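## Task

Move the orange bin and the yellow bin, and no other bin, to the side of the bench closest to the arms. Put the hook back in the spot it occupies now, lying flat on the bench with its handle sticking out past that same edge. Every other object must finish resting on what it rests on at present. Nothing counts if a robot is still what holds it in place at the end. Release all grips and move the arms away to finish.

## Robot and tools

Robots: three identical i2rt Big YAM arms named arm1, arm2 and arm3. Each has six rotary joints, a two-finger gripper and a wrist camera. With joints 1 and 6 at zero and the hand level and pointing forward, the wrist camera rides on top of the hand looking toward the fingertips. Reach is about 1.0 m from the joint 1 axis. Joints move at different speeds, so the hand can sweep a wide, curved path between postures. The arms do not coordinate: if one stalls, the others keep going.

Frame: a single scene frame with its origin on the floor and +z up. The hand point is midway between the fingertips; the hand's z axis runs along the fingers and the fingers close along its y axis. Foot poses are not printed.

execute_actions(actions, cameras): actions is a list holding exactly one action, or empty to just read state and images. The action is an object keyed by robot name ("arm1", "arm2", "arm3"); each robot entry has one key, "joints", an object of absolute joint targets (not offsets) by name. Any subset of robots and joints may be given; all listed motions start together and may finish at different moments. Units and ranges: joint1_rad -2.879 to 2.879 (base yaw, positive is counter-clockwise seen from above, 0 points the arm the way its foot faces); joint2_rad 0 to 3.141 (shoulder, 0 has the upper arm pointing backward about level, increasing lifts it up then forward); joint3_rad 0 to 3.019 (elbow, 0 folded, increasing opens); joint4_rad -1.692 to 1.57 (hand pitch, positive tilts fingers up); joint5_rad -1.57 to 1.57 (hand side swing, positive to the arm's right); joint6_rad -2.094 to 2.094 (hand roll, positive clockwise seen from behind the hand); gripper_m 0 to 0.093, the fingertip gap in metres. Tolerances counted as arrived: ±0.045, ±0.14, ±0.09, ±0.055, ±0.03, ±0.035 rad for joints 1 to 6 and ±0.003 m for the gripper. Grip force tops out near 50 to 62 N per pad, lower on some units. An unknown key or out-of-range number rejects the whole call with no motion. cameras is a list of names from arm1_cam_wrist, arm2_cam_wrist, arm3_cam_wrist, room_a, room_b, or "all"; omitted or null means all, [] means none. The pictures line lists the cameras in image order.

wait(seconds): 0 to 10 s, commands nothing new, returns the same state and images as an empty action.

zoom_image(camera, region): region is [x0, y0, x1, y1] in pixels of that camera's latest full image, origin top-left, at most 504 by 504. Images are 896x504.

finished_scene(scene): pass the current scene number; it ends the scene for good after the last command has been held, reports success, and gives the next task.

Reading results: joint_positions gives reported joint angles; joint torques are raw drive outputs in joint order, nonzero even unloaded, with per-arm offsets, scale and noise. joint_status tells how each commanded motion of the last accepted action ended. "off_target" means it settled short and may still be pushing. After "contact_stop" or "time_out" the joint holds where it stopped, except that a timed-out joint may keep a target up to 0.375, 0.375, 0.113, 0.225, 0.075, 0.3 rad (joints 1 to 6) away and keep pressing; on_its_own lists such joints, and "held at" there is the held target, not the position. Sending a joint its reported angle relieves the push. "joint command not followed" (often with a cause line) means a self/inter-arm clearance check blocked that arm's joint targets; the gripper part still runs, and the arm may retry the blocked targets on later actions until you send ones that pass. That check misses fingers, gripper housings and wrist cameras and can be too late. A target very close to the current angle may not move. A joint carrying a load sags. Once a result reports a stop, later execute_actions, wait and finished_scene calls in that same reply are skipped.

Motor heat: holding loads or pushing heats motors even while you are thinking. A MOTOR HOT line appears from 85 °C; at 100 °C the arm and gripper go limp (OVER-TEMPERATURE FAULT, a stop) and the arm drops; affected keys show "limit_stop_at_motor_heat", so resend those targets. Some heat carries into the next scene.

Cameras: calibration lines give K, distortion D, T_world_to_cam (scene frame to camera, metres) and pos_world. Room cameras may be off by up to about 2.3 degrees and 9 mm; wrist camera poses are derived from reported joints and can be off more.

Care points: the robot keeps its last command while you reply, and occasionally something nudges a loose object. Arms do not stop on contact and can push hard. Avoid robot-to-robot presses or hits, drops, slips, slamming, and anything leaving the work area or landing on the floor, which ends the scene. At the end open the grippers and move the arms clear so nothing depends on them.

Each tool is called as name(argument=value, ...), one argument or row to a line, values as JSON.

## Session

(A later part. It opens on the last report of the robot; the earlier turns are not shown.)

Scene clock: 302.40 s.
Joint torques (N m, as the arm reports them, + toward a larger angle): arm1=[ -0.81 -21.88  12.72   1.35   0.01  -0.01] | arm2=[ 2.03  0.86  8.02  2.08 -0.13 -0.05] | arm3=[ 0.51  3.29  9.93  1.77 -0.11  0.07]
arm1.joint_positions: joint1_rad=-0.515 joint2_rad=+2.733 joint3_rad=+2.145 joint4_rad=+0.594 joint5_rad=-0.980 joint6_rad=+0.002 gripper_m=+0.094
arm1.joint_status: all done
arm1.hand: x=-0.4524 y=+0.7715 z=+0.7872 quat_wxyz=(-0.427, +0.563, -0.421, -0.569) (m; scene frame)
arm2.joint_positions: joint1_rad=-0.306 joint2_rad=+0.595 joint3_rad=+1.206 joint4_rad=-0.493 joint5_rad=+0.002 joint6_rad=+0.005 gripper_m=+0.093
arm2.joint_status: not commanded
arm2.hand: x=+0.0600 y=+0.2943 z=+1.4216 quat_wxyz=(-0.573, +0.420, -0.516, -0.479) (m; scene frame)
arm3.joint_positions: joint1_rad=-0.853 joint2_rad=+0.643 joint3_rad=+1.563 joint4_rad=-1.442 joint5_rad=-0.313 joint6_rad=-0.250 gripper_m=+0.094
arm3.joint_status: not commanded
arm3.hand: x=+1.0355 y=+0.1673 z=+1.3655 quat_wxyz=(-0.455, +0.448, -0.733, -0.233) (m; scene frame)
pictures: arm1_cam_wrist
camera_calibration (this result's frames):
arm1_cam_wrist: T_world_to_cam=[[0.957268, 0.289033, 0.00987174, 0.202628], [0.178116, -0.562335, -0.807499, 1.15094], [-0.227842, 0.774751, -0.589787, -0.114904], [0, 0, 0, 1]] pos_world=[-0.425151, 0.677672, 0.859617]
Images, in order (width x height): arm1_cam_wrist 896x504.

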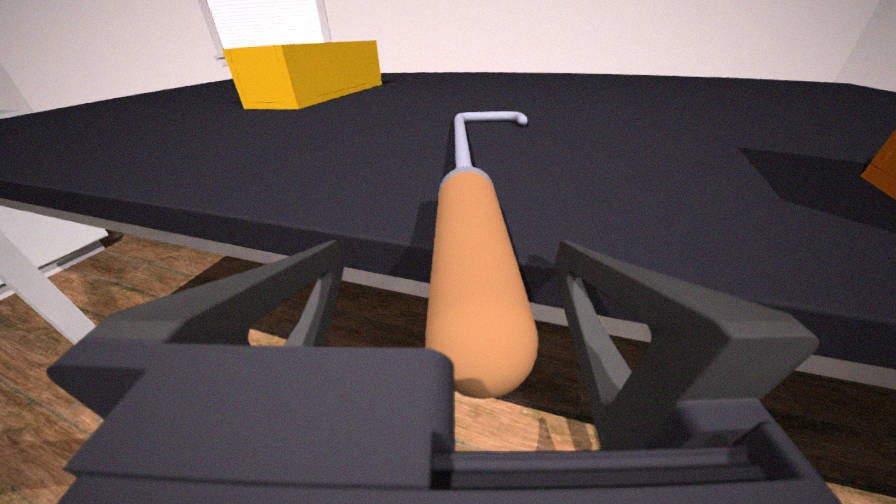

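Close.

execute_actions(
  actions=[
    {"arm1":{"joints":{"gripper_m":0.0}}},
  ],
  cameras=["arm1_cam_wrist"],
)

execute_actions(
  actions=[
    {"arm1":{"joints":{"joint2_rad":2.45,"joint4_rad":0.45}}},
  ],
  cameras=[],
)

execute_actions(
  actions=[
    {"arm1":{"joints":{"joint1_rad":0.20,"joint2_rad":2.0,"joint3_rad":1.55,"joint4_rad":0.62,"joint5_rad":0.0,"joint6_rad":1.57}}},
  ],
  cameras=["arm1_cam_wrist","room_a"],
)

Scene clock: 308.47 s.
Joint torques (N m, as the arm reports them, + toward a larger angle): arm1=[ -0.88 -21.9   12.58   1.33  -0.11  -0.01] | arm2=[ 2.12  0.95  7.95  2.1  -0.12 -0.06] | arm3=[ 0.5   3.25  9.91  1.77 -0.11  0.07]
arm1.joint_positions: joint1_rad=-0.515 joint2_rad=+2.733 joint3_rad=+2.145 joint4_rad=+0.594 joint5_rad=-0.976 joint6_rad=+0.002 gripper_m=+0.029
arm1.joint_status: gripper_m off_target (ended at +0.029, target +0.000)
arm1.hand: x=-0.4518 y=+0.7717 z=+0.7874 quat_wxyz=(-0.428, +0.562, -0.422, -0.568) (m; scene frame)
arm2.joint_positions: joint1_rad=-0.306 joint2_rad=+0.595 joint3_rad=+1.206 joint4_rad=-0.493 joint5_rad=+0.002 joint6_rad=+0.005 gripper_m=+0.093
arm2.joint_status: not commanded
arm2.hand: x=+0.0600 y=+0.2943 z=+1.4216 quat_wxyz=(-0.573, +0.420, -0.516, -0.479) (m; scene frame)
arm3.joint_positions: joint1_rad=-0.853 joint2_rad=+0.643 joint3_rad=+1.563 joint4_rad=-1.442 joint5_rad=-0.313 joint6_rad=-0.250 gripper_m=+0.094
arm3.joint_status: not commanded
arm3.hand: x=+1.0355 y=+0.1673 z=+1.3655 quat_wxyz=(-0.455, +0.448, -0.733, -0.233) (m; scene frame)
pictures: arm1_cam_wrist
camera_calibration (this result's frames):
arm1_cam_wrist: T_world_to_cam=[[0.95836, 0.285368, 0.0105267, 0.204709], [0.176421, -0.562689, -0.807624, 1.15072], [-0.224547, 0.775852, -0.589604, -0.11433], [0, 0, 0, 1]] pos_world=[-0.424869, 0.677782, 0.859784]
Images, in order (width x height): arm1_cam_wrist 896x504.

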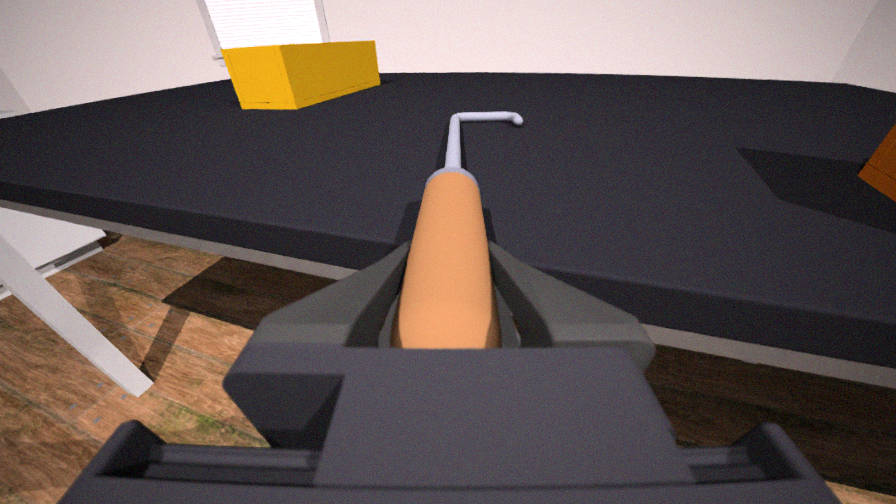

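Scene clock: 309.73 s.
Joint torques (N m, as the arm reports them, + toward a larger angle): arm1=[ -0.89 -21.3   13.6    2.01  -0.01   0.07] | arm2=[ 2.13  0.97  7.98  2.05 -0.13 -0.06] | arm3=[ 0.5   3.3   9.92  1.77 -0.11  0.07]
arm1.joint_positions: joint1_rad=-0.514 joint2_rad=+2.462 joint3_rad=+2.145 joint4_rad=+0.442 joint5_rad=-0.977 joint6_rad=-0.003 gripper_m=+0.029
arm1.joint_status: all done
arm1.hand: x=-0.4473 y=+0.7753 z=+0.9974 quat_wxyz=(-0.471, +0.564, -0.378, -0.564) (m; scene frame)
arm2.joint_positions: joint1_rad=-0.306 joint2_rad=+0.595 joint3_rad=+1.206 joint4_rad=-0.493 joint5_rad=+0.002 joint6_rad=+0.005 gripper_m=+0.093
arm2.joint_status: not commanded
arm2.hand: x=+0.0600 y=+0.2943 z=+1.4216 quat_wxyz=(-0.573, +0.420, -0.516, -0.479) (m; scene frame)
arm3.joint_positions: joint1_rad=-0.853 joint2_rad=+0.643 joint3_rad=+1.563 joint4_rad=-1.442 joint5_rad=-0.313 joint6_rad=-0.250 gripper_m=+0.094
arm3.joint_status: not commanded
arm3.hand: x=+1.0355 y=+0.1673 z=+1.3655 quat_wxyz=(-0.455, +0.448, -0.733, -0.233) (m; scene frame)
pictures: none
No camera images: the call's "cameras" was empty. Leave "cameras" out to get every camera's image.

Scene clock: 313.20 s.
Joint torques (N m, as the arm reports them, + toward a larger angle): arm1=[ -1.46 -19.27  12.46   3.91  -0.02   0.55] | arm2=[ 2.17  1.01  8.02  2.09 -0.11 -0.07] | arm3=[ 0.51  3.25  9.94  1.77 -0.1   0.07]
arm1.joint_positions: joint1_rad=+0.204 joint2_rad=+2.043 joint3_rad=+1.513 joint4_rad=+0.578 joint5_rad=-0.001 joint6_rad=+1.516 gripper_m=+0.029
arm1.joint_status: joint6_rad time_out (moved +1.519 of +1.573); the others done
arm1.on_its_own: joint6_rad reads +1.516 and still pushes toward +1.570 since a time_out
arm1.hand: x=-0.9273 y=+0.8297 z=+1.0371 quat_wxyz=(-0.010, +0.026, -0.687, -0.727) (m; scene frame)
arm2.joint_positions: joint1_rad=-0.306 joint2_rad=+0.595 joint3_rad=+1.206 joint4_rad=-0.493 joint5_rad=+0.002 joint6_rad=+0.005 gripper_m=+0.093
arm2.joint_status: not commanded
arm2.hand: x=+0.0600 y=+0.2943 z=+1.4216 quat_wxyz=(-0.573, +0.420, -0.516, -0.479) (m; scene frame)
arm3.joint_positions: joint1_rad=-0.853 joint2_rad=+0.643 joint3_rad=+1.563 joint4_rad=-1.442 joint5_rad=-0.313 joint6_rad=-0.250 gripper_m=+0.094
arm3.joint_status: not commanded
arm3.hand: x=+1.0355 y=+0.1673 z=+1.3655 quat_wxyz=(-0.455, +0.448, -0.733, -0.233) (m; scene frame)
pictures: arm1_cam_wrist, room_a
camera_calibration (this result's frames):
arm1_cam_wrist: T_world_to_cam=[[0.0585077, 0.0662563, -0.996086, 1.03263], [-0.784873, -0.613531, -0.0869116, -0.127858], [-0.616888, 0.786886, 0.0161065, -1.12005], [0, 0, 0, 1]] pos_world=[-0.851712, 0.734486, 1.03551]
Images, in order (width x height): arm1_cam_wrist 896x504, room_a 896x504.

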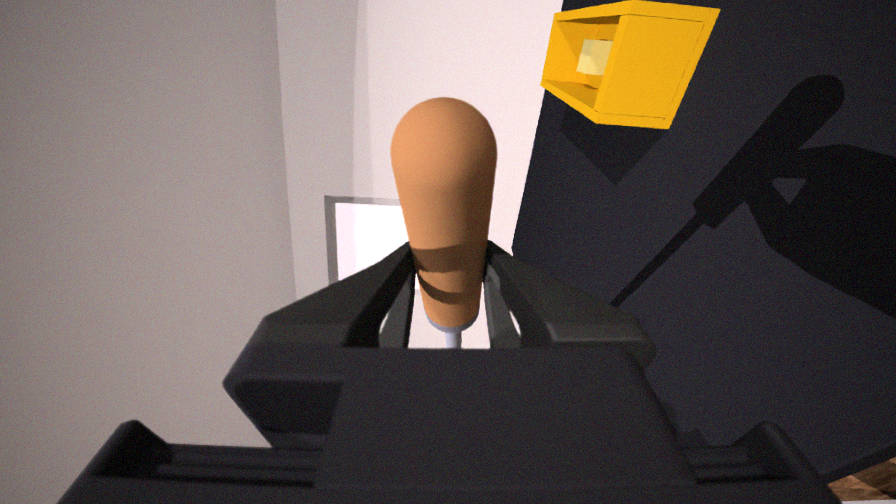

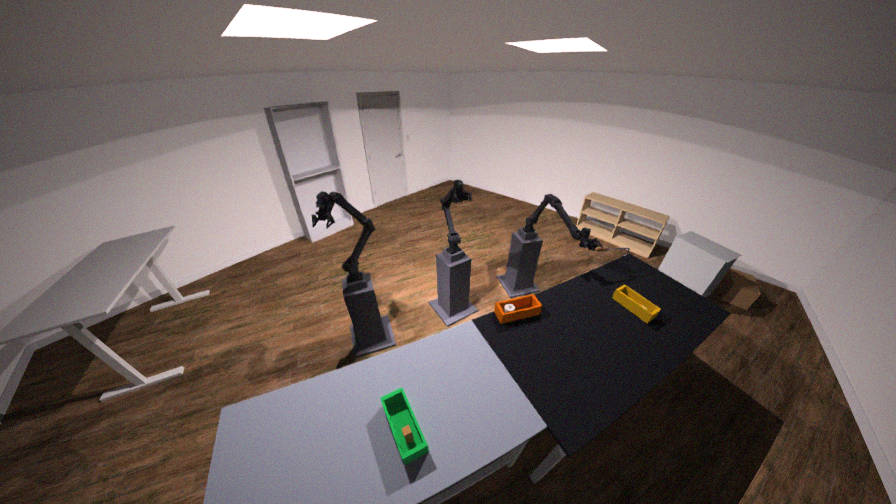

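execute_actions(
  actions=[
    {"arm1":{"joints":{"joint2_rad":1.3,"joint3_rad":1.4,"joint4_rad":-0.1,"joint6_rad":0.0}}},
  ],
  cameras=[],
)

execute_actions(
  actions=[
    {"arm1":{"joints":{"joint4_rad":-1.69,"joint3_rad":1.25}}},
  ],
  cameras=["arm1_cam_wrist","room_a"],
)

Scene clock: 335.03 s.
Joint torques (N m, as the arm reports them, + toward a larger angle): arm1=[ -1.78 -11.71  14.22   2.76  -0.08  -0.13] | arm2=[ 2.17  1.14  7.96  2.08 -0.12 -0.06] | arm3=[ 0.47  3.33  9.91  1.76 -0.11  0.07]
arm1.joint_positions: joint1_rad=+0.204 joint2_rad=+1.341 joint3_rad=+1.358 joint4_rad=-0.117 joint5_rad=+0.001 joint6_rad=+0.012 gripper_m=+0.029
arm1.joint_status: all done
arm1.hand: x=-0.9217 y=+0.6262 z=+1.2772 quat_wxyz=(-0.468, +0.524, -0.521, -0.485) (m; scene frame)
arm2.joint_positions: joint1_rad=-0.306 joint2_rad=+0.595 joint3_rad=+1.206 joint4_rad=-0.493 joint5_rad=+0.002 joint6_rad=+0.005 gripper_m=+0.093
arm2.joint_status: not commanded
arm2.hand: x=+0.0600 y=+0.2943 z=+1.4216 quat_wxyz=(-0.573, +0.420, -0.516, -0.479) (m; scene frame)
arm3.joint_positions: joint1_rad=-0.853 joint2_rad=+0.643 joint3_rad=+1.563 joint4_rad=-1.442 joint5_rad=-0.313 joint6_rad=-0.250 gripper_m=+0.094
arm3.joint_status: not commanded
arm3.hand: x=+1.0355 y=+0.1673 z=+1.3655 quat_wxyz=(-0.455, +0.448, -0.733, -0.233) (m; scene frame)
pictures: none
No camera images: the call's "cameras" was empty. Leave "cameras" out to get every camera's image.

Scene clock: 336.83 s.
Joint torques (N m, as the arm reports them, + toward a larger angle): arm1=[-1.62 -8.2  12.18 -1.52 -0.07 -0.09] | arm2=[ 1.91  0.89  7.99  2.08 -0.12 -0.05] | arm3=[ 0.43  3.29  9.93  1.76 -0.1   0.08]
arm1.joint_positions: joint1_rad=+0.204 joint2_rad=+1.322 joint3_rad=+1.210 joint4_rad=-1.658 joint5_rad=+0.001 joint6_rad=+0.008 gripper_m=+0.029
arm1.joint_status: all done
joint sent to its limit — the command would take arm1.joint4_rad past its lower limit, so that joint was sent only as far as its limit.
arm1.hand: x=-0.9159 y=+0.3254 z=+1.0084 quat_wxyz=(+0.067, +0.709, -0.699, +0.068) (m; scene frame)
arm2.joint_positions: joint1_rad=-0.306 joint2_rad=+0.595 joint3_rad=+1.206 joint4_rad=-0.493 joint5_rad=+0.002 joint6_rad=+0.005 gripper_m=+0.093
arm2.joint_status: not commanded
arm2.hand: x=+0.0600 y=+0.2943 z=+1.4216 quat_wxyz=(-0.573, +0.420, -0.516, -0.479) (m; scene frame)
arm3.joint_positions: joint1_rad=-0.853 joint2_rad=+0.643 joint3_rad=+1.563 joint4_rad=-1.442 joint5_rad=-0.313 joint6_rad=-0.250 gripper_m=+0.094
arm3.joint_status: not commanded
arm3.hand: x=+1.0355 y=+0.1673 z=+1.3655 quat_wxyz=(-0.455, +0.448, -0.733, -0.233) (m; scene frame)
pictures: arm1_cam_wrist, room_a
camera_calibration (this result's frames):
arm1_cam_wrist: T_world_to_cam=[[0.999712, 0.0211422, -0.0113627, 0.920453], [0.0226251, -0.67203, 0.740178, -0.506213], [0.00801288, -0.740222, -0.672315, 1.04778], [0, 0, 0, 1]] pos_world=[-0.91713, 0.415942, 1.08959]
Images, in order (width x height): arm1_cam_wrist 896x504, room_a 896x504.

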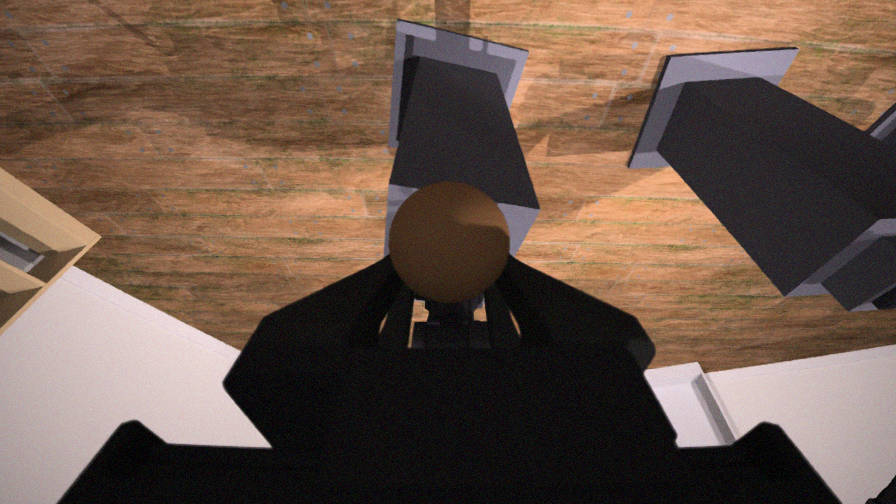

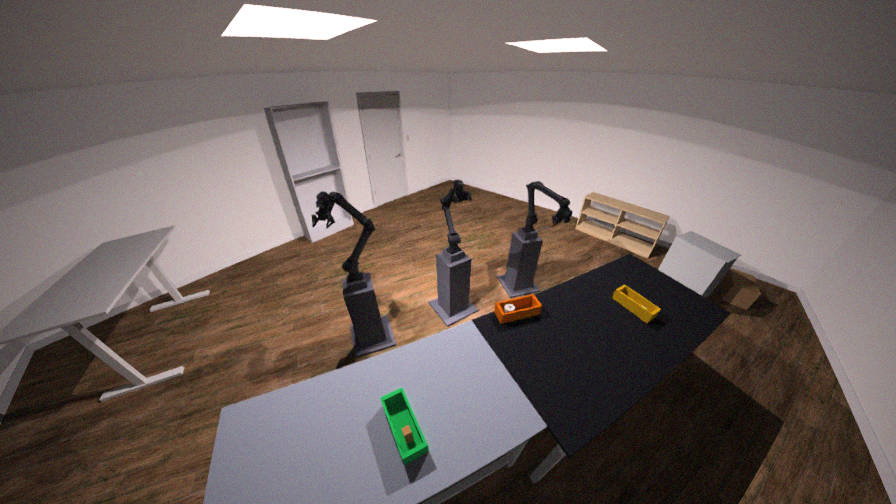

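execute_actions(
  actions=[
    {"arm1":{"joints":{"joint2_rad":1.65,"joint3_rad":1.3}}},
  ],
  cameras=["arm1_cam_wrist","room_a"],
)

Scene clock: 343.40 s.
Joint torques (N m, as the arm reports them, + toward a larger angle): arm1=[ -1.71 -11.99  10.24  -1.79  -0.07  -0.06] | arm2=[ 1.98  0.91  7.98  2.09 -0.14 -0.06] | arm3=[ 0.51  3.2   9.93  1.76 -0.11  0.07]
arm1.joint_positions: joint1_rad=+0.204 joint2_rad=+1.675 joint3_rad=+1.268 joint4_rad=-1.666 joint5_rad=+0.001 joint6_rad=+0.006 gripper_m=+0.029
arm1.joint_status: all done
arm1.hand: x=-0.9170 y=+0.3619 z=+0.9114 quat_wxyz=(+0.172, +0.691, -0.680, +0.175) (m; scene frame)
arm2.joint_positions: joint1_rad=-0.306 joint2_rad=+0.595 joint3_rad=+1.206 joint4_rad=-0.493 joint5_rad=+0.002 joint6_rad=+0.005 gripper_m=+0.093
arm2.joint_status: not commanded
arm2.hand: x=+0.0600 y=+0.2943 z=+1.4216 quat_wxyz=(-0.573, +0.420, -0.516, -0.479) (m; scene frame)
arm3.joint_positions: joint1_rad=-0.853 joint2_rad=+0.643 joint3_rad=+1.563 joint4_rad=-1.442 joint5_rad=-0.313 joint6_rad=-0.250 gripper_m=+0.094
arm3.joint_status: not commanded
arm3.hand: x=+1.0355 y=+0.1673 z=+1.3655 quat_wxyz=(-0.455, +0.448, -0.733, -0.233) (m; scene frame)
pictures: arm1_cam_wrist, room_a
camera_calibration (this result's frames):
arm1_cam_wrist: T_world_to_cam=[[0.999742, 0.0197645, -0.0111856, 0.92007], [0.0184494, -0.41962, 0.907512, -0.657501], [0.0132428, -0.907485, -0.419877, 0.844839], [0, 0, 0, 1]] pos_world=[-0.91889, 0.472593, 0.96171]
Images, in order (width x height): arm1_cam_wrist 896x504, room_a 896x504.

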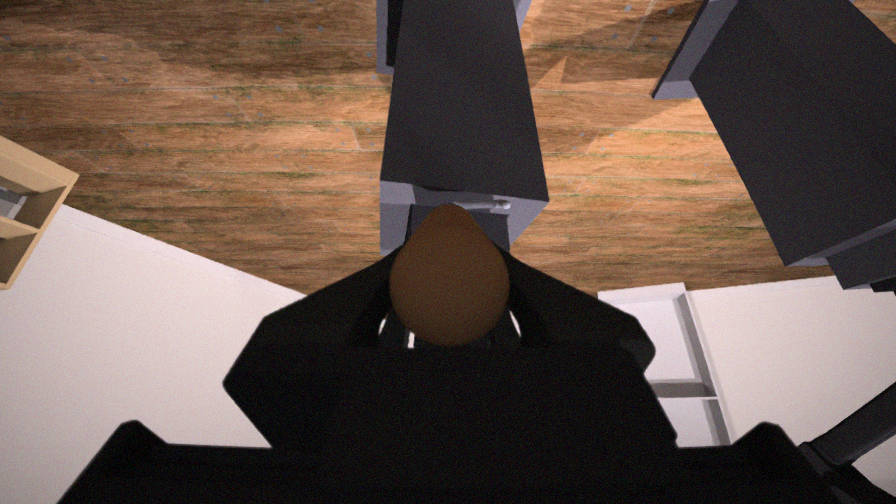

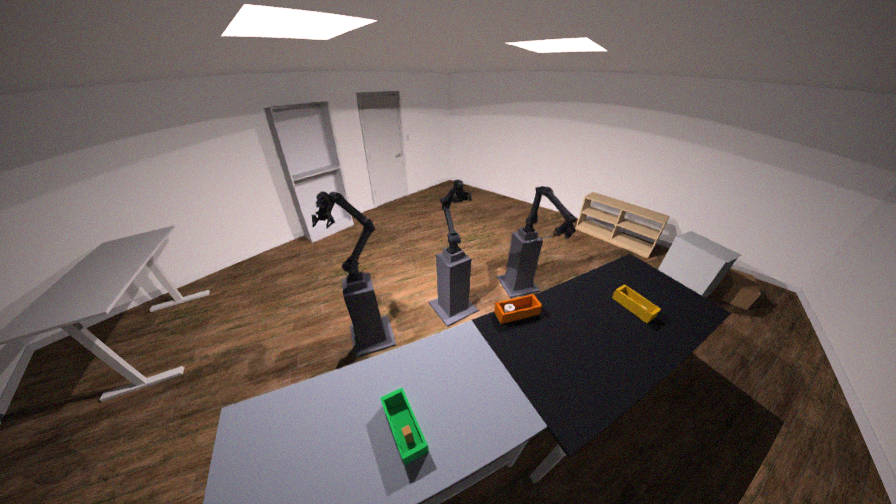

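execute_actions(
  actions=[
    {"arm1":{"joints":{"joint2_rad":1.92,"joint3_rad":1.72}}},
  ],
  cameras=["arm1_cam_wrist"],
)

Scene clock: 348.17 s.
Joint torques (N m, as the arm reports them, + toward a larger angle): arm1=[ -1.63 -16.46  11.8   -1.49  -0.09  -0.06] | arm2=[ 2.29  0.81  7.99  2.1  -0.12 -0.06] | arm3=[ 0.53  3.38  9.93  1.77 -0.1   0.07]
arm1.joint_positions: joint1_rad=+0.204 joint2_rad=+1.950 joint3_rad=+1.677 joint4_rad=-1.667 joint5_rad=+0.001 joint6_rad=+0.006 gripper_m=+0.029
arm1.joint_status: all done
arm1.hand: x=-0.9202 y=+0.5050 z=+0.9040 quat_wxyz=(+0.126, +0.701, -0.690, +0.128) (m; scene frame)
arm2.joint_positions: joint1_rad=-0.306 joint2_rad=+0.595 joint3_rad=+1.206 joint4_rad=-0.493 joint5_rad=+0.002 joint6_rad=+0.005 gripper_m=+0.093
arm2.joint_status: not commanded
arm2.hand: x=+0.0600 y=+0.2943 z=+1.4216 quat_wxyz=(-0.573, +0.420, -0.516, -0.479) (m; scene frame)
arm3.joint_positions: joint1_rad=-0.853 joint2_rad=+0.643 joint3_rad=+1.563 joint4_rad=-1.442 joint5_rad=-0.313 joint6_rad=-0.250 gripper_m=+0.094
arm3.joint_status: not commanded
arm3.hand: x=+1.0355 y=+0.1673 z=+1.3655 quat_wxyz=(-0.455, +0.448, -0.733, -0.233) (m; scene frame)
pictures: arm1_cam_wrist
camera_calibration (this result's frames):
arm1_cam_wrist: T_world_to_cam=[[0.999717, 0.0208474, -0.0114525, 0.920046], [0.0208547, -0.53667, 0.843535, -0.471563], [0.0114393, -0.843535, -0.536953, 1.04352], [0, 0, 0, 1]] pos_world=[-0.921888, 0.607992, 0.968637]
Images, in order (width x height): arm1_cam_wrist 896x504.

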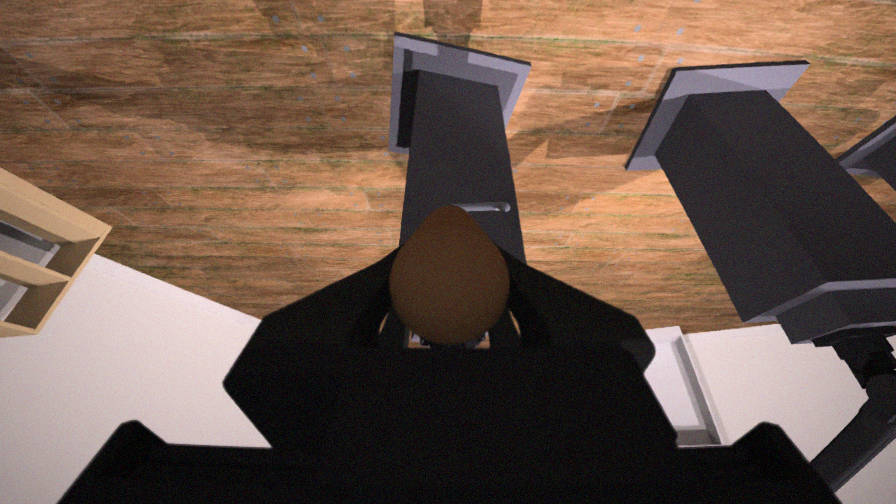

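execute_actions(
  actions=[
    {"arm1":{"joints":{"joint6_rad":1.57}}},
  ],
  cameras=[],
)

execute_actions(
  actions=[
    {"arm1":{"joints":{"joint2_rad":1.8,"joint3_rad":1.4,"joint4_rad":0.55,"joint5_rad":0.4,"joint1_rad":0.25}}},
  ],
  cameras=["arm1_cam_wrist","room_a"],
)

Scene clock: 355.97 s.
Joint torques (N m, as the arm reports them, + toward a larger angle): arm1=[ -1.56 -16.16  11.77  -1.59  -0.03   0.05] | arm2=[ 2.14  0.92  7.97  2.14 -0.12 -0.07] | arm3=[ 0.45  3.23  9.91  1.77 -0.1   0.08]
arm1.joint_positions: joint1_rad=+0.204 joint2_rad=+1.950 joint3_rad=+1.677 joint4_rad=-1.667 joint5_rad=+0.002 joint6_rad=+1.568 gripper_m=+0.029
arm1.joint_status: all done
arm1.hand: x=-0.9201 y=+0.5050 z=+0.9040 quat_wxyz=(-0.001, +0.013, -0.984, +0.180) (m; scene frame)
arm2.joint_positions: joint1_rad=-0.306 joint2_rad=+0.595 joint3_rad=+1.206 joint4_rad=-0.493 joint5_rad=+0.002 joint6_rad=+0.005 gripper_m=+0.093
arm2.joint_status: not commanded
arm2.hand: x=+0.0600 y=+0.2943 z=+1.4216 quat_wxyz=(-0.573, +0.420, -0.516, -0.479) (m; scene frame)
arm3.joint_positions: joint1_rad=-0.853 joint2_rad=+0.643 joint3_rad=+1.563 joint4_rad=-1.442 joint5_rad=-0.313 joint6_rad=-0.250 gripper_m=+0.094
arm3.joint_status: not commanded
arm3.hand: x=+1.0355 y=+0.1673 z=+1.3655 quat_wxyz=(-0.455, +0.448, -0.733, -0.233) (m; scene frame)
pictures: none
No camera images: the call's "cameras" was empty. Leave "cameras" out to get every camera's image.

Scene clock: 359.83 s.
Joint torques (N m, as the arm reports them, + toward a larger angle): arm1=[ -1.79 -21.91  18.48   8.14  -0.02   2.62] | arm2=[ 2.03  0.82  7.97  2.09 -0.12 -0.05] | arm3=[ 0.46  3.24  9.95  1.75 -0.11  0.07]
arm1.joint_positions: joint1_rad=+0.256 joint2_rad=+1.907 joint3_rad=+1.267 joint4_rad=+0.410 joint5_rad=+0.402 joint6_rad=+1.342 gripper_m=+0.035
arm1.joint_status: joint3_rad time_out (moved -0.410 of -0.277); joint4_rad time_out (moved +2.077 of +2.217); the others done
arm1.on_its_own: joint3_rad reads +1.267 and still pushes toward +1.379 since a time_out; joint4_rad reads +0.410 and still pushes toward +0.550 since a time_out
arm1.hand: x=-0.8972 y=+0.7469 z=+0.9658 quat_wxyz=(-0.202, -0.008, -0.776, -0.598) (m; scene frame)
arm2.joint_positions: joint1_rad=-0.306 joint2_rad=+0.595 joint3_rad=+1.206 joint4_rad=-0.493 joint5_rad=+0.002 joint6_rad=+0.005 gripper_m=+0.093
arm2.joint_status: not commanded
arm2.hand: x=+0.0600 y=+0.2943 z=+1.4216 quat_wxyz=(-0.573, +0.420, -0.516, -0.479) (m; scene frame)
arm3.joint_positions: joint1_rad=-0.853 joint2_rad=+0.643 joint3_rad=+1.563 joint4_rad=-1.442 joint5_rad=-0.313 joint6_rad=-0.250 gripper_m=+0.094
arm3.joint_status: not commanded
arm3.hand: x=+1.0355 y=+0.1673 z=+1.3655 quat_wxyz=(-0.455, +0.448, -0.733, -0.233) (m; scene frame)
pictures: arm1_cam_wrist, room_a
camera_calibration (this result's frames):
arm1_cam_wrist: T_world_to_cam=[[0.238546, -0.277768, -0.930559, 1.32051], [-0.925952, -0.353924, -0.131721, -0.438422], [-0.292759, 0.893075, -0.341628, -0.478209], [0, 0, 0, 1]] pos_world=[-0.860962, 0.638705, 1.0077]
Images, in order (width x height): arm1_cam_wrist 896x504, room_a 896x504.

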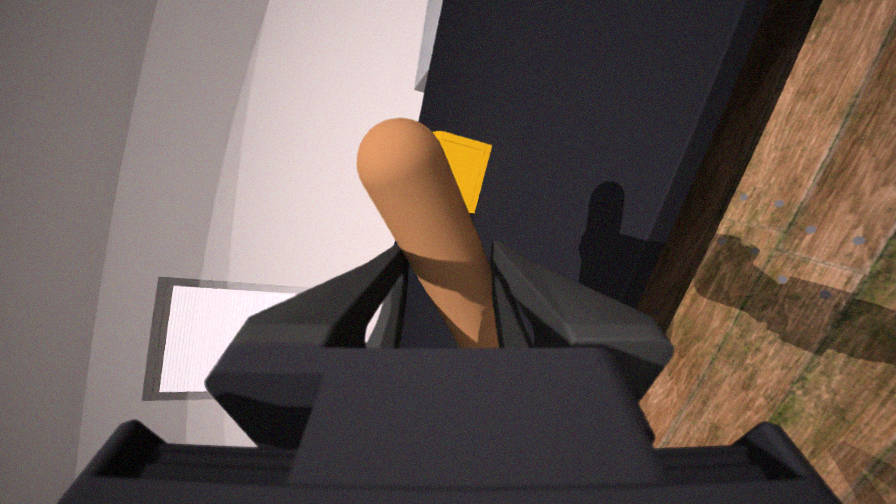

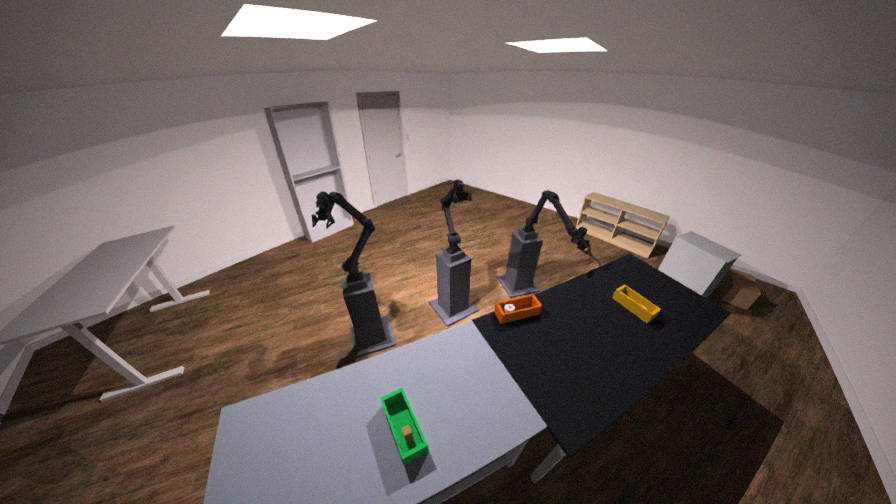

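execute_actions(
  actions=[
    {"arm1":{"joints":{"joint2_rad":1.6,"joint3_rad":1.0,"joint4_rad":0.2}}},
  ],
)

Scene clock: 384.10 s.
Joint torques (N m, as the arm reports them, + toward a larger angle): arm1=[ -1.93 -13.26  11.62   2.66   0.1    0.41] | arm2=[ 2.21  0.96  8.02  2.05 -0.13 -0.05] | arm3=[ 0.51  3.27  9.94  1.75 -0.11  0.07]
arm1.joint_positions: joint1_rad=+0.256 joint2_rad=+1.637 joint3_rad=+0.963 joint4_rad=+0.182 joint5_rad=+0.401 joint6_rad=+1.527 gripper_m=+0.031
arm1.joint_status: all done
arm1.on_its_own: gripper_m moved -0.004 toward your old target +0.000
arm1.hand: x=-0.8884 y=+0.6219 z=+0.9354 quat_wxyz=(-0.161, -0.054, -0.844, -0.509) (m; scene frame)
arm2.joint_positions: joint1_rad=-0.306 joint2_rad=+0.595 joint3_rad=+1.206 joint4_rad=-0.493 joint5_rad=+0.002 joint6_rad=+0.005 gripper_m=+0.093
arm2.joint_status: not commanded
arm2.hand: x=+0.0600 y=+0.2943 z=+1.4216 quat_wxyz=(-0.573, +0.420, -0.516, -0.479) (m; scene frame)
arm3.joint_positions: joint1_rad=-0.853 joint2_rad=+0.643 joint3_rad=+1.563 joint4_rad=-1.442 joint5_rad=-0.313 joint6_rad=-0.250 gripper_m=+0.094
arm3.joint_status: not commanded
arm3.hand: x=+1.0355 y=+0.1673 z=+1.3655 quat_wxyz=(-0.455, +0.448, -0.733, -0.233) (m; scene frame)
pictures: arm1_cam_wrist, arm2_cam_wrist, arm3_cam_wrist, room_a, room_b
camera_calibration (this result's frames):
arm1_cam_wrist: T_world_to_cam=[[0.083883, -0.470794, -0.878247, 1.18906], [-0.949232, -0.305911, 0.0733238, -0.720837], [-0.303185, 0.827509, -0.472553, -0.220359], [0, 0, 0, 1]] pos_world=[-0.850794, 0.521641, 0.993014]
arm2_cam_wrist: T_world_to_cam=[[0.983554, -0.179911, -0.0159474, 0.0156497], [-0.101105, -0.475255, -0.87402, 1.39902], [0.149667, 0.861257, -0.485629, 0.54679], [0, 0, 0, 1]] pos_world=[0.044219, 0.19678, 1.48856]
Images, in order (width x height): arm1_cam_wrist 896x504, arm2_cam_wrist 896x504, arm3_cam_wrist 896x504, room_a 896x504, room_b 896x504.

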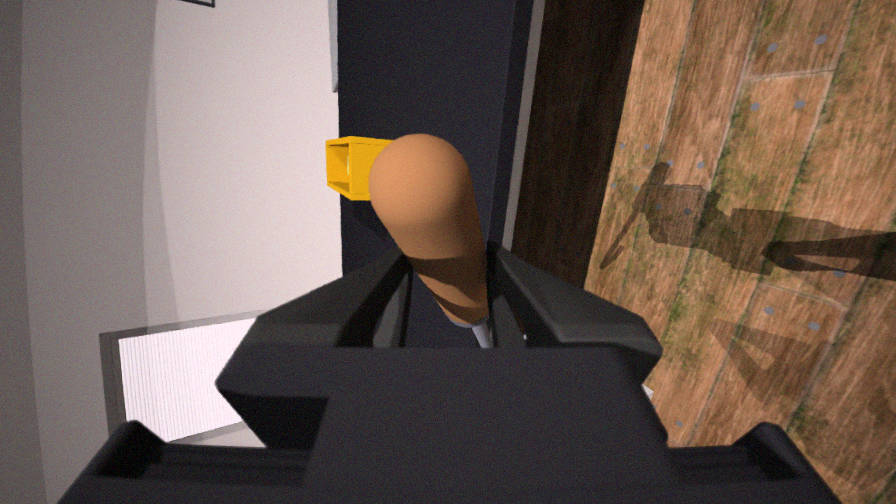

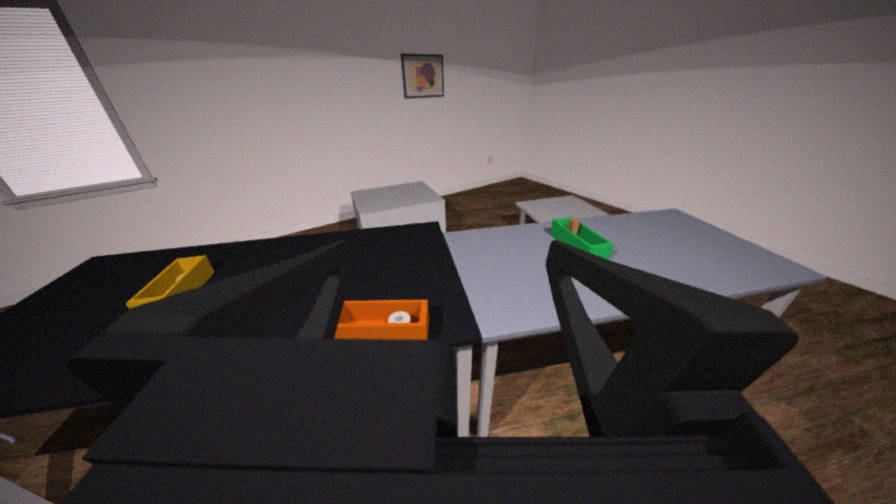

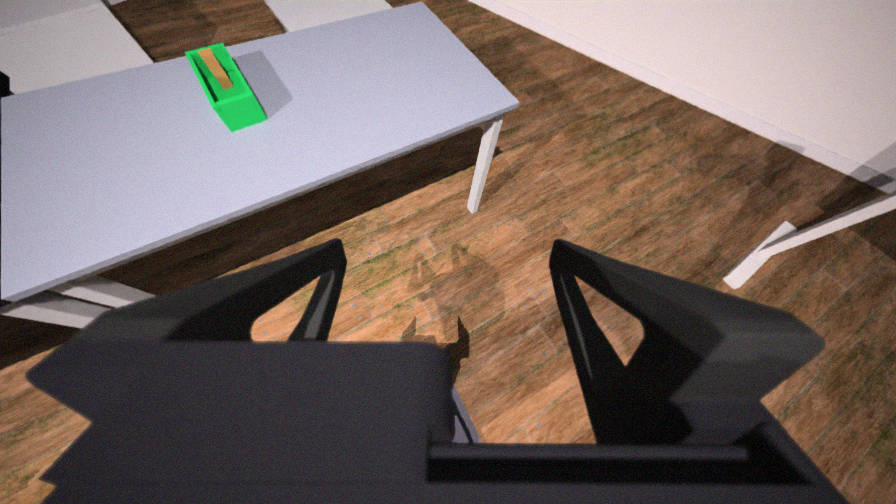

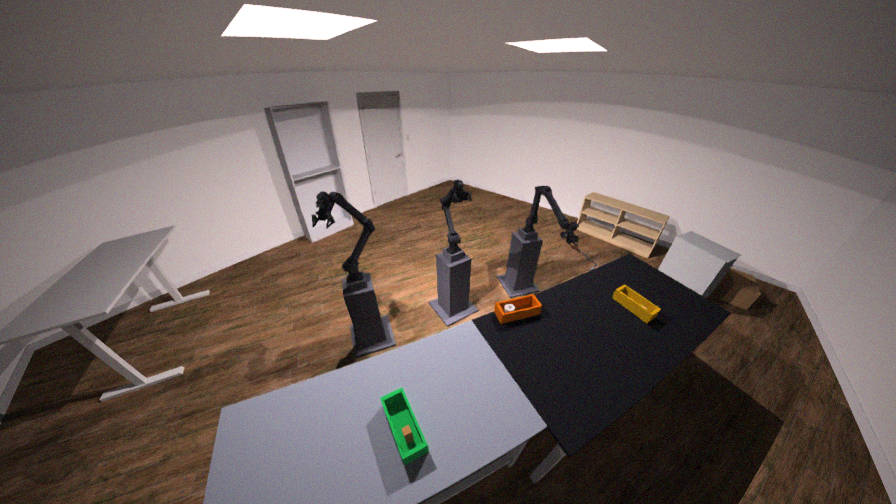

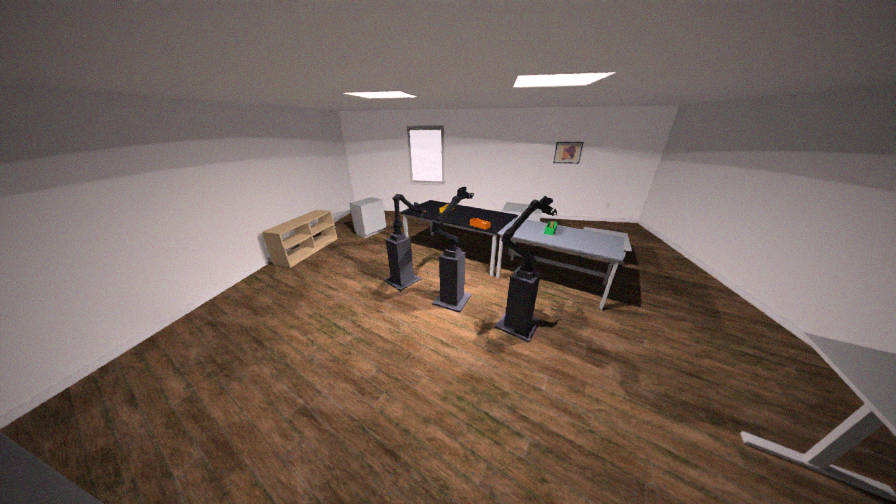

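execute_actions(
  actions=[
    {"arm1":{"joints":{"joint2_rad":1.5,"joint3_rad":1.3,"joint4_rad":0.2,"joint5_rad":1.5,"joint6_rad":1.57}}},
  ],
  cameras=["arm1_cam_wrist","room_a","arm2_cam_wrist"],
)

zoom_image(
  camera="room_a",
  region=[480, 160, 720, 330],
)

Scene clock: 396.30 s.
Joint torques (N m, as the arm reports them, + toward a larger angle): arm1=[ -1.63 -12.54  12.36   1.9    0.21   0.35] | arm2=[ 2.17  0.78  7.94  2.16 -0.12 -0.06] | arm3=[ 0.49  3.29  9.92  1.75 -0.11  0.07]
arm1.joint_positions: joint1_rad=+0.253 joint2_rad=+1.540 joint3_rad=+1.222 joint4_rad=+0.159 joint5_rad=+1.306 joint6_rad=+1.497 gripper_m=+0.031
arm1.joint_status: joint5_rad time_out (moved +0.906 of +1.099); joint6_rad time_out (moved -0.031 of +0.043); the others done
arm1.on_its_own: joint5_rad is held at +1.310, not at your +1.500, since a time_out; joint6_rad reads +1.497 and still pushes toward +1.533 since a time_out (your +1.570 is given up)
arm1.hand: x=-0.7829 y=+0.5680 z=+1.1523 quat_wxyz=(-0.461, -0.352, -0.630, -0.517) (m; scene frame)
arm2.joint_positions: joint1_rad=-0.306 joint2_rad=+0.595 joint3_rad=+1.206 joint4_rad=-0.493 joint5_rad=+0.002 joint6_rad=+0.005 gripper_m=+0.093
arm2.joint_status: not commanded
arm2.hand: x=+0.0600 y=+0.2943 z=+1.4216 quat_wxyz=(-0.573, +0.420, -0.516, -0.479) (m; scene frame)
arm3.joint_positions: joint1_rad=-0.853 joint2_rad=+0.643 joint3_rad=+1.563 joint4_rad=-1.442 joint5_rad=-0.313 joint6_rad=-0.250 gripper_m=+0.094
arm3.joint_status: not commanded
arm3.hand: x=+1.0355 y=+0.1673 z=+1.3655 quat_wxyz=(-0.455, +0.448, -0.733, -0.233) (m; scene frame)
pictures: arm1_cam_wrist, arm2_cam_wrist, room_a
joint command not followed: on one or more control steps a check withheld the commanded joint targets of the arm1 arm, and it was not sent them on those steps.
cause: the commanded joint targets would bring two parts of the arm too close to each other (its wrist (the part past joint 4) and its wrist camera); next, command targets that bring no two parts of the arm closer together.
camera_calibration (this result's frames):
arm1_cam_wrist: T_world_to_cam=[[0.0436189, -0.222748, -0.9739, 1.28321], [-0.827976, 0.53745, -0.160008, -0.768263], [0.559064, 0.813345, -0.160987, 0.282849], [0, 0, 0, 1]] pos_world=[-0.850207, 0.468682, 1.17232]
arm2_cam_wrist: T_world_to_cam=[[0.983554, -0.179911, -0.0159474, 0.0156497], [-0.101105, -0.475255, -0.87402, 1.39902], [0.149667, 0.861257, -0.485629, 0.54679], [0, 0, 0, 1]] pos_world=[0.044219, 0.19678, 1.48856]
Images, in order (width x height): arm1_cam_wrist 896x504, arm2_cam_wrist 896x504, room_a 896x504.

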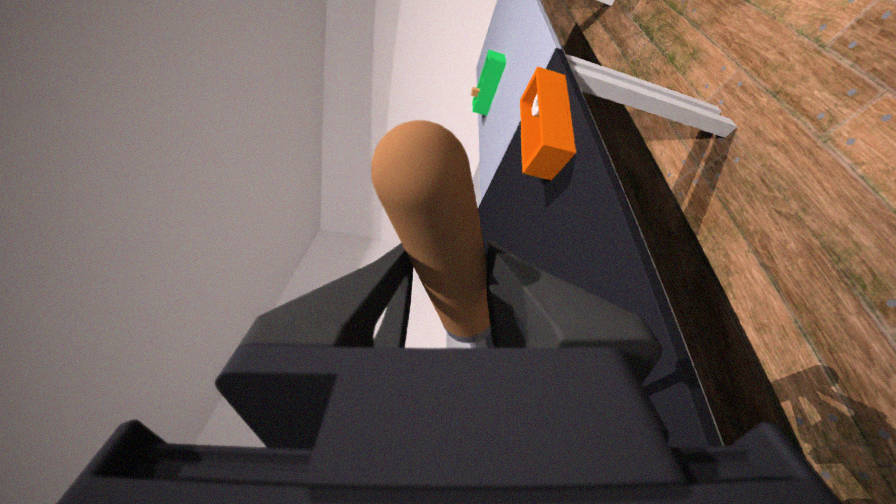

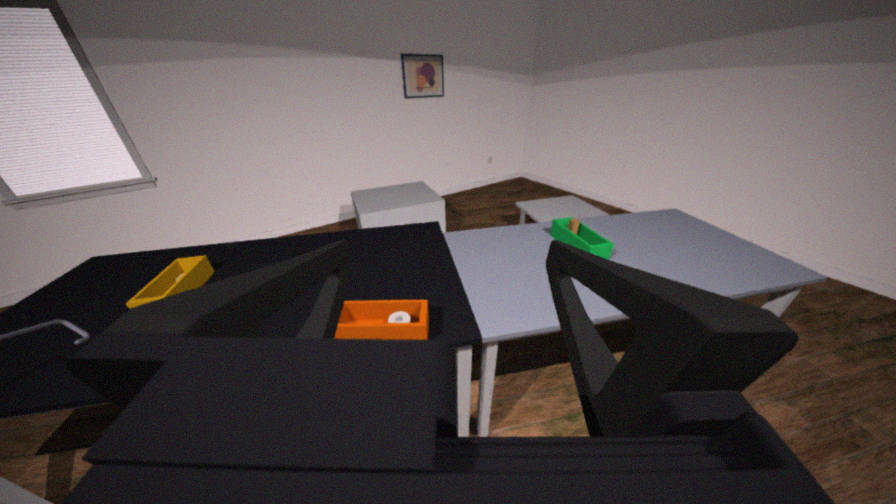

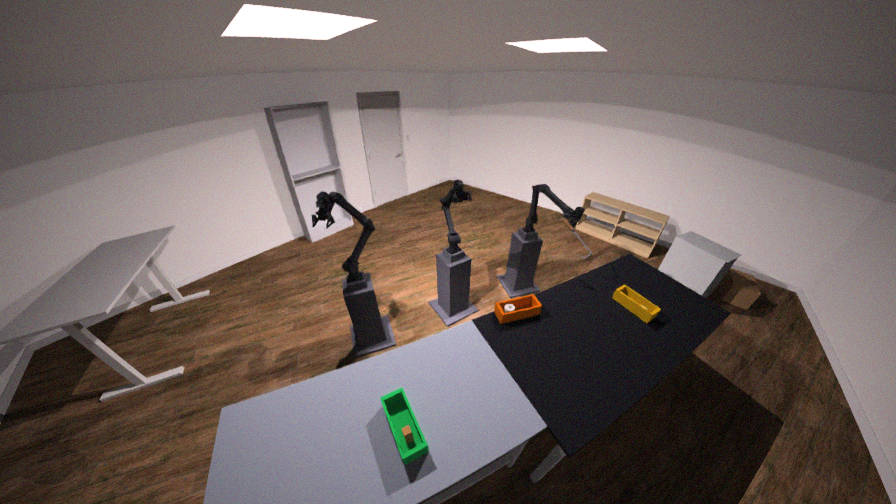

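Region (480, 160, 720, 330) of room_a's 896x504 image, scaled by 2.100, with more detail than that image has; it fills the top 357 rows of this view, and the rest is white.

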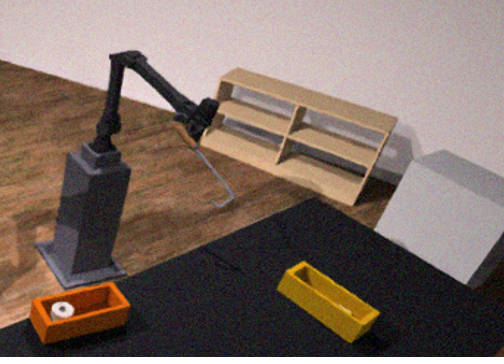

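execute_actions(
  actions=[
    {"arm1":{"joints":{"joint1_rad":0.29,"joint2_rad":2.5,"joint3_rad":2.5,"joint4_rad":0.05,"joint5_rad":1.3,"joint6_rad":1.5}}},
  ],
  cameras=["arm1_cam_wrist","room_a","arm2_cam_wrist"],
)

zoom_image(
  camera="room_a",
  region=[480, 160, 720, 330],
)

zoom_image(
  camera="arm2_cam_wrist",
  region=[0, 150, 300, 350],
)

Scene clock: 407.53 s.
Joint torques (N m, as the arm reports them, + toward a larger angle): arm1=[ -0.8  -24.88  16.38   2.06   0.07   0.44] | arm2=[ 2.15  0.94  8.02  2.08 -0.11 -0.05] | arm3=[ 0.44  3.29  9.93  1.77 -0.11  0.07]
arm1.joint_positions: joint1_rad=+0.285 joint2_rad=+2.552 joint3_rad=+2.427 joint4_rad=+0.036 joint5_rad=+1.299 joint6_rad=+1.456 gripper_m=+0.030
arm1.joint_status: joint6_rad time_out (moved -0.041 of +0.003); the others done
arm1.on_its_own: joint6_rad reads +1.456 and still pushes toward +1.500 since a time_out
arm1.hand: x=-0.8347 y=+0.8859 z=+1.0075 quat_wxyz=(-0.447, -0.344, -0.628, -0.537) (m; scene frame)
arm2.joint_positions: joint1_rad=-0.306 joint2_rad=+0.595 joint3_rad=+1.206 joint4_rad=-0.493 joint5_rad=+0.002 joint6_rad=+0.005 gripper_m=+0.093
arm2.joint_status: not commanded
arm2.hand: x=+0.0600 y=+0.2943 z=+1.4216 quat_wxyz=(-0.573, +0.420, -0.516, -0.479) (m; scene frame)
arm3.joint_positions: joint1_rad=-0.853 joint2_rad=+0.643 joint3_rad=+1.563 joint4_rad=-1.442 joint5_rad=-0.313 joint6_rad=-0.250 gripper_m=+0.094
arm3.joint_status: not commanded
arm3.hand: x=+1.0355 y=+0.1673 z=+1.3655 quat_wxyz=(-0.455, +0.448, -0.733, -0.233) (m; scene frame)
pictures: arm1_cam_wrist, arm2_cam_wrist, room_a
camera_calibration (this result's frames):
arm1_cam_wrist: T_world_to_cam=[[0.0593972, -0.191145, -0.979763, 1.20632], [-0.848136, 0.507948, -0.150515, -1.00547], [0.526438, 0.839912, -0.131946, -0.050156], [0, 0, 0, 1]] pos_world=[-0.89802, 0.783433, 1.02395]
arm2_cam_wrist: T_world_to_cam=[[0.983554, -0.179911, -0.0159474, 0.0156497], [-0.101105, -0.475255, -0.87402, 1.39902], [0.149667, 0.861257, -0.485629, 0.54679], [0, 0, 0, 1]] pos_world=[0.044219, 0.19678, 1.48856]
Images, in order (width x height): arm1_cam_wrist 896x504, arm2_cam_wrist 896x504, room_a 896x504.

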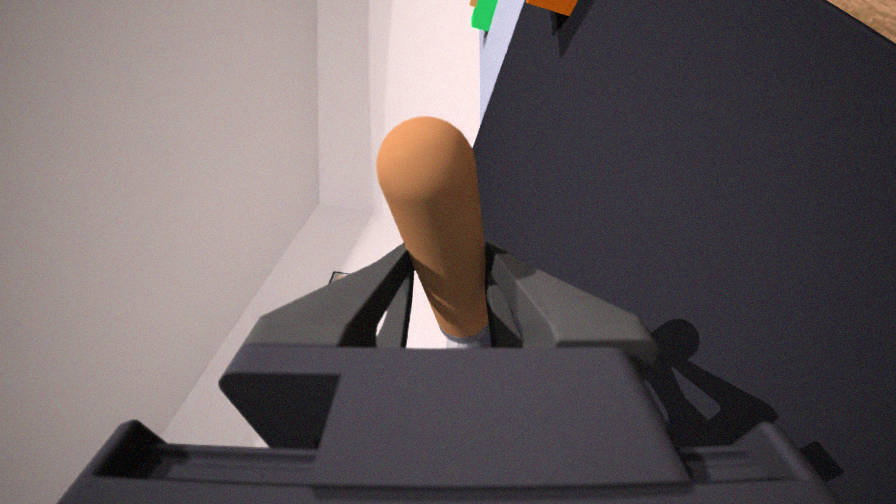

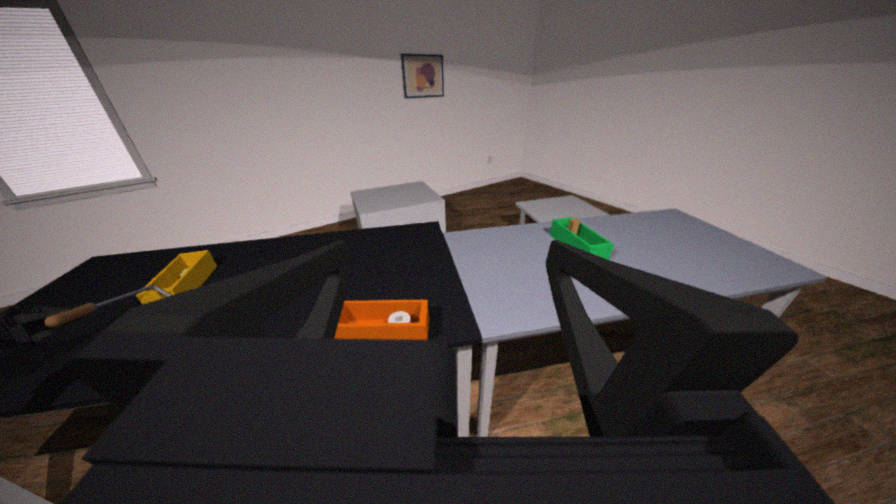

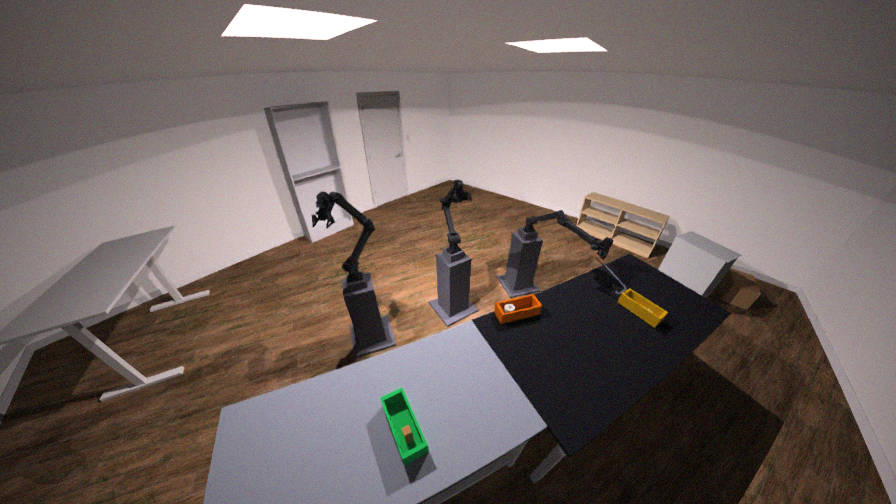

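Region (480, 160, 720, 330) of room_a's 896x504 image, scaled by 2.100, with more detail than that image has; it fills the top 357 rows of this view, and the rest is white.

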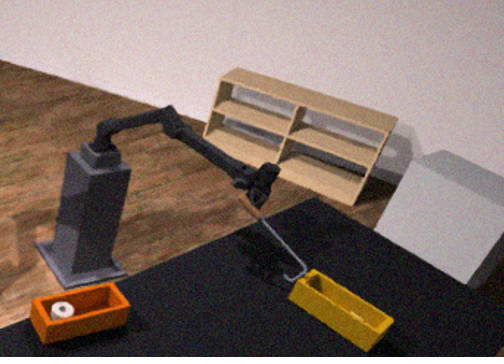

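Region (0, 150, 300, 350) of arm2_cam_wrist's 896x504 image, scaled by 1.680, with more detail than that image has.

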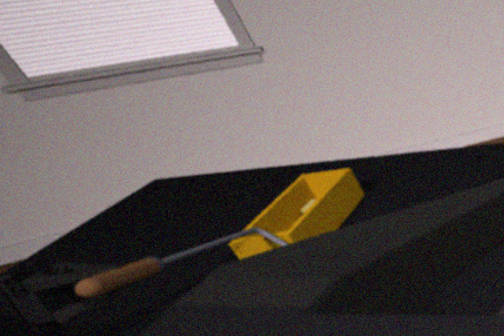

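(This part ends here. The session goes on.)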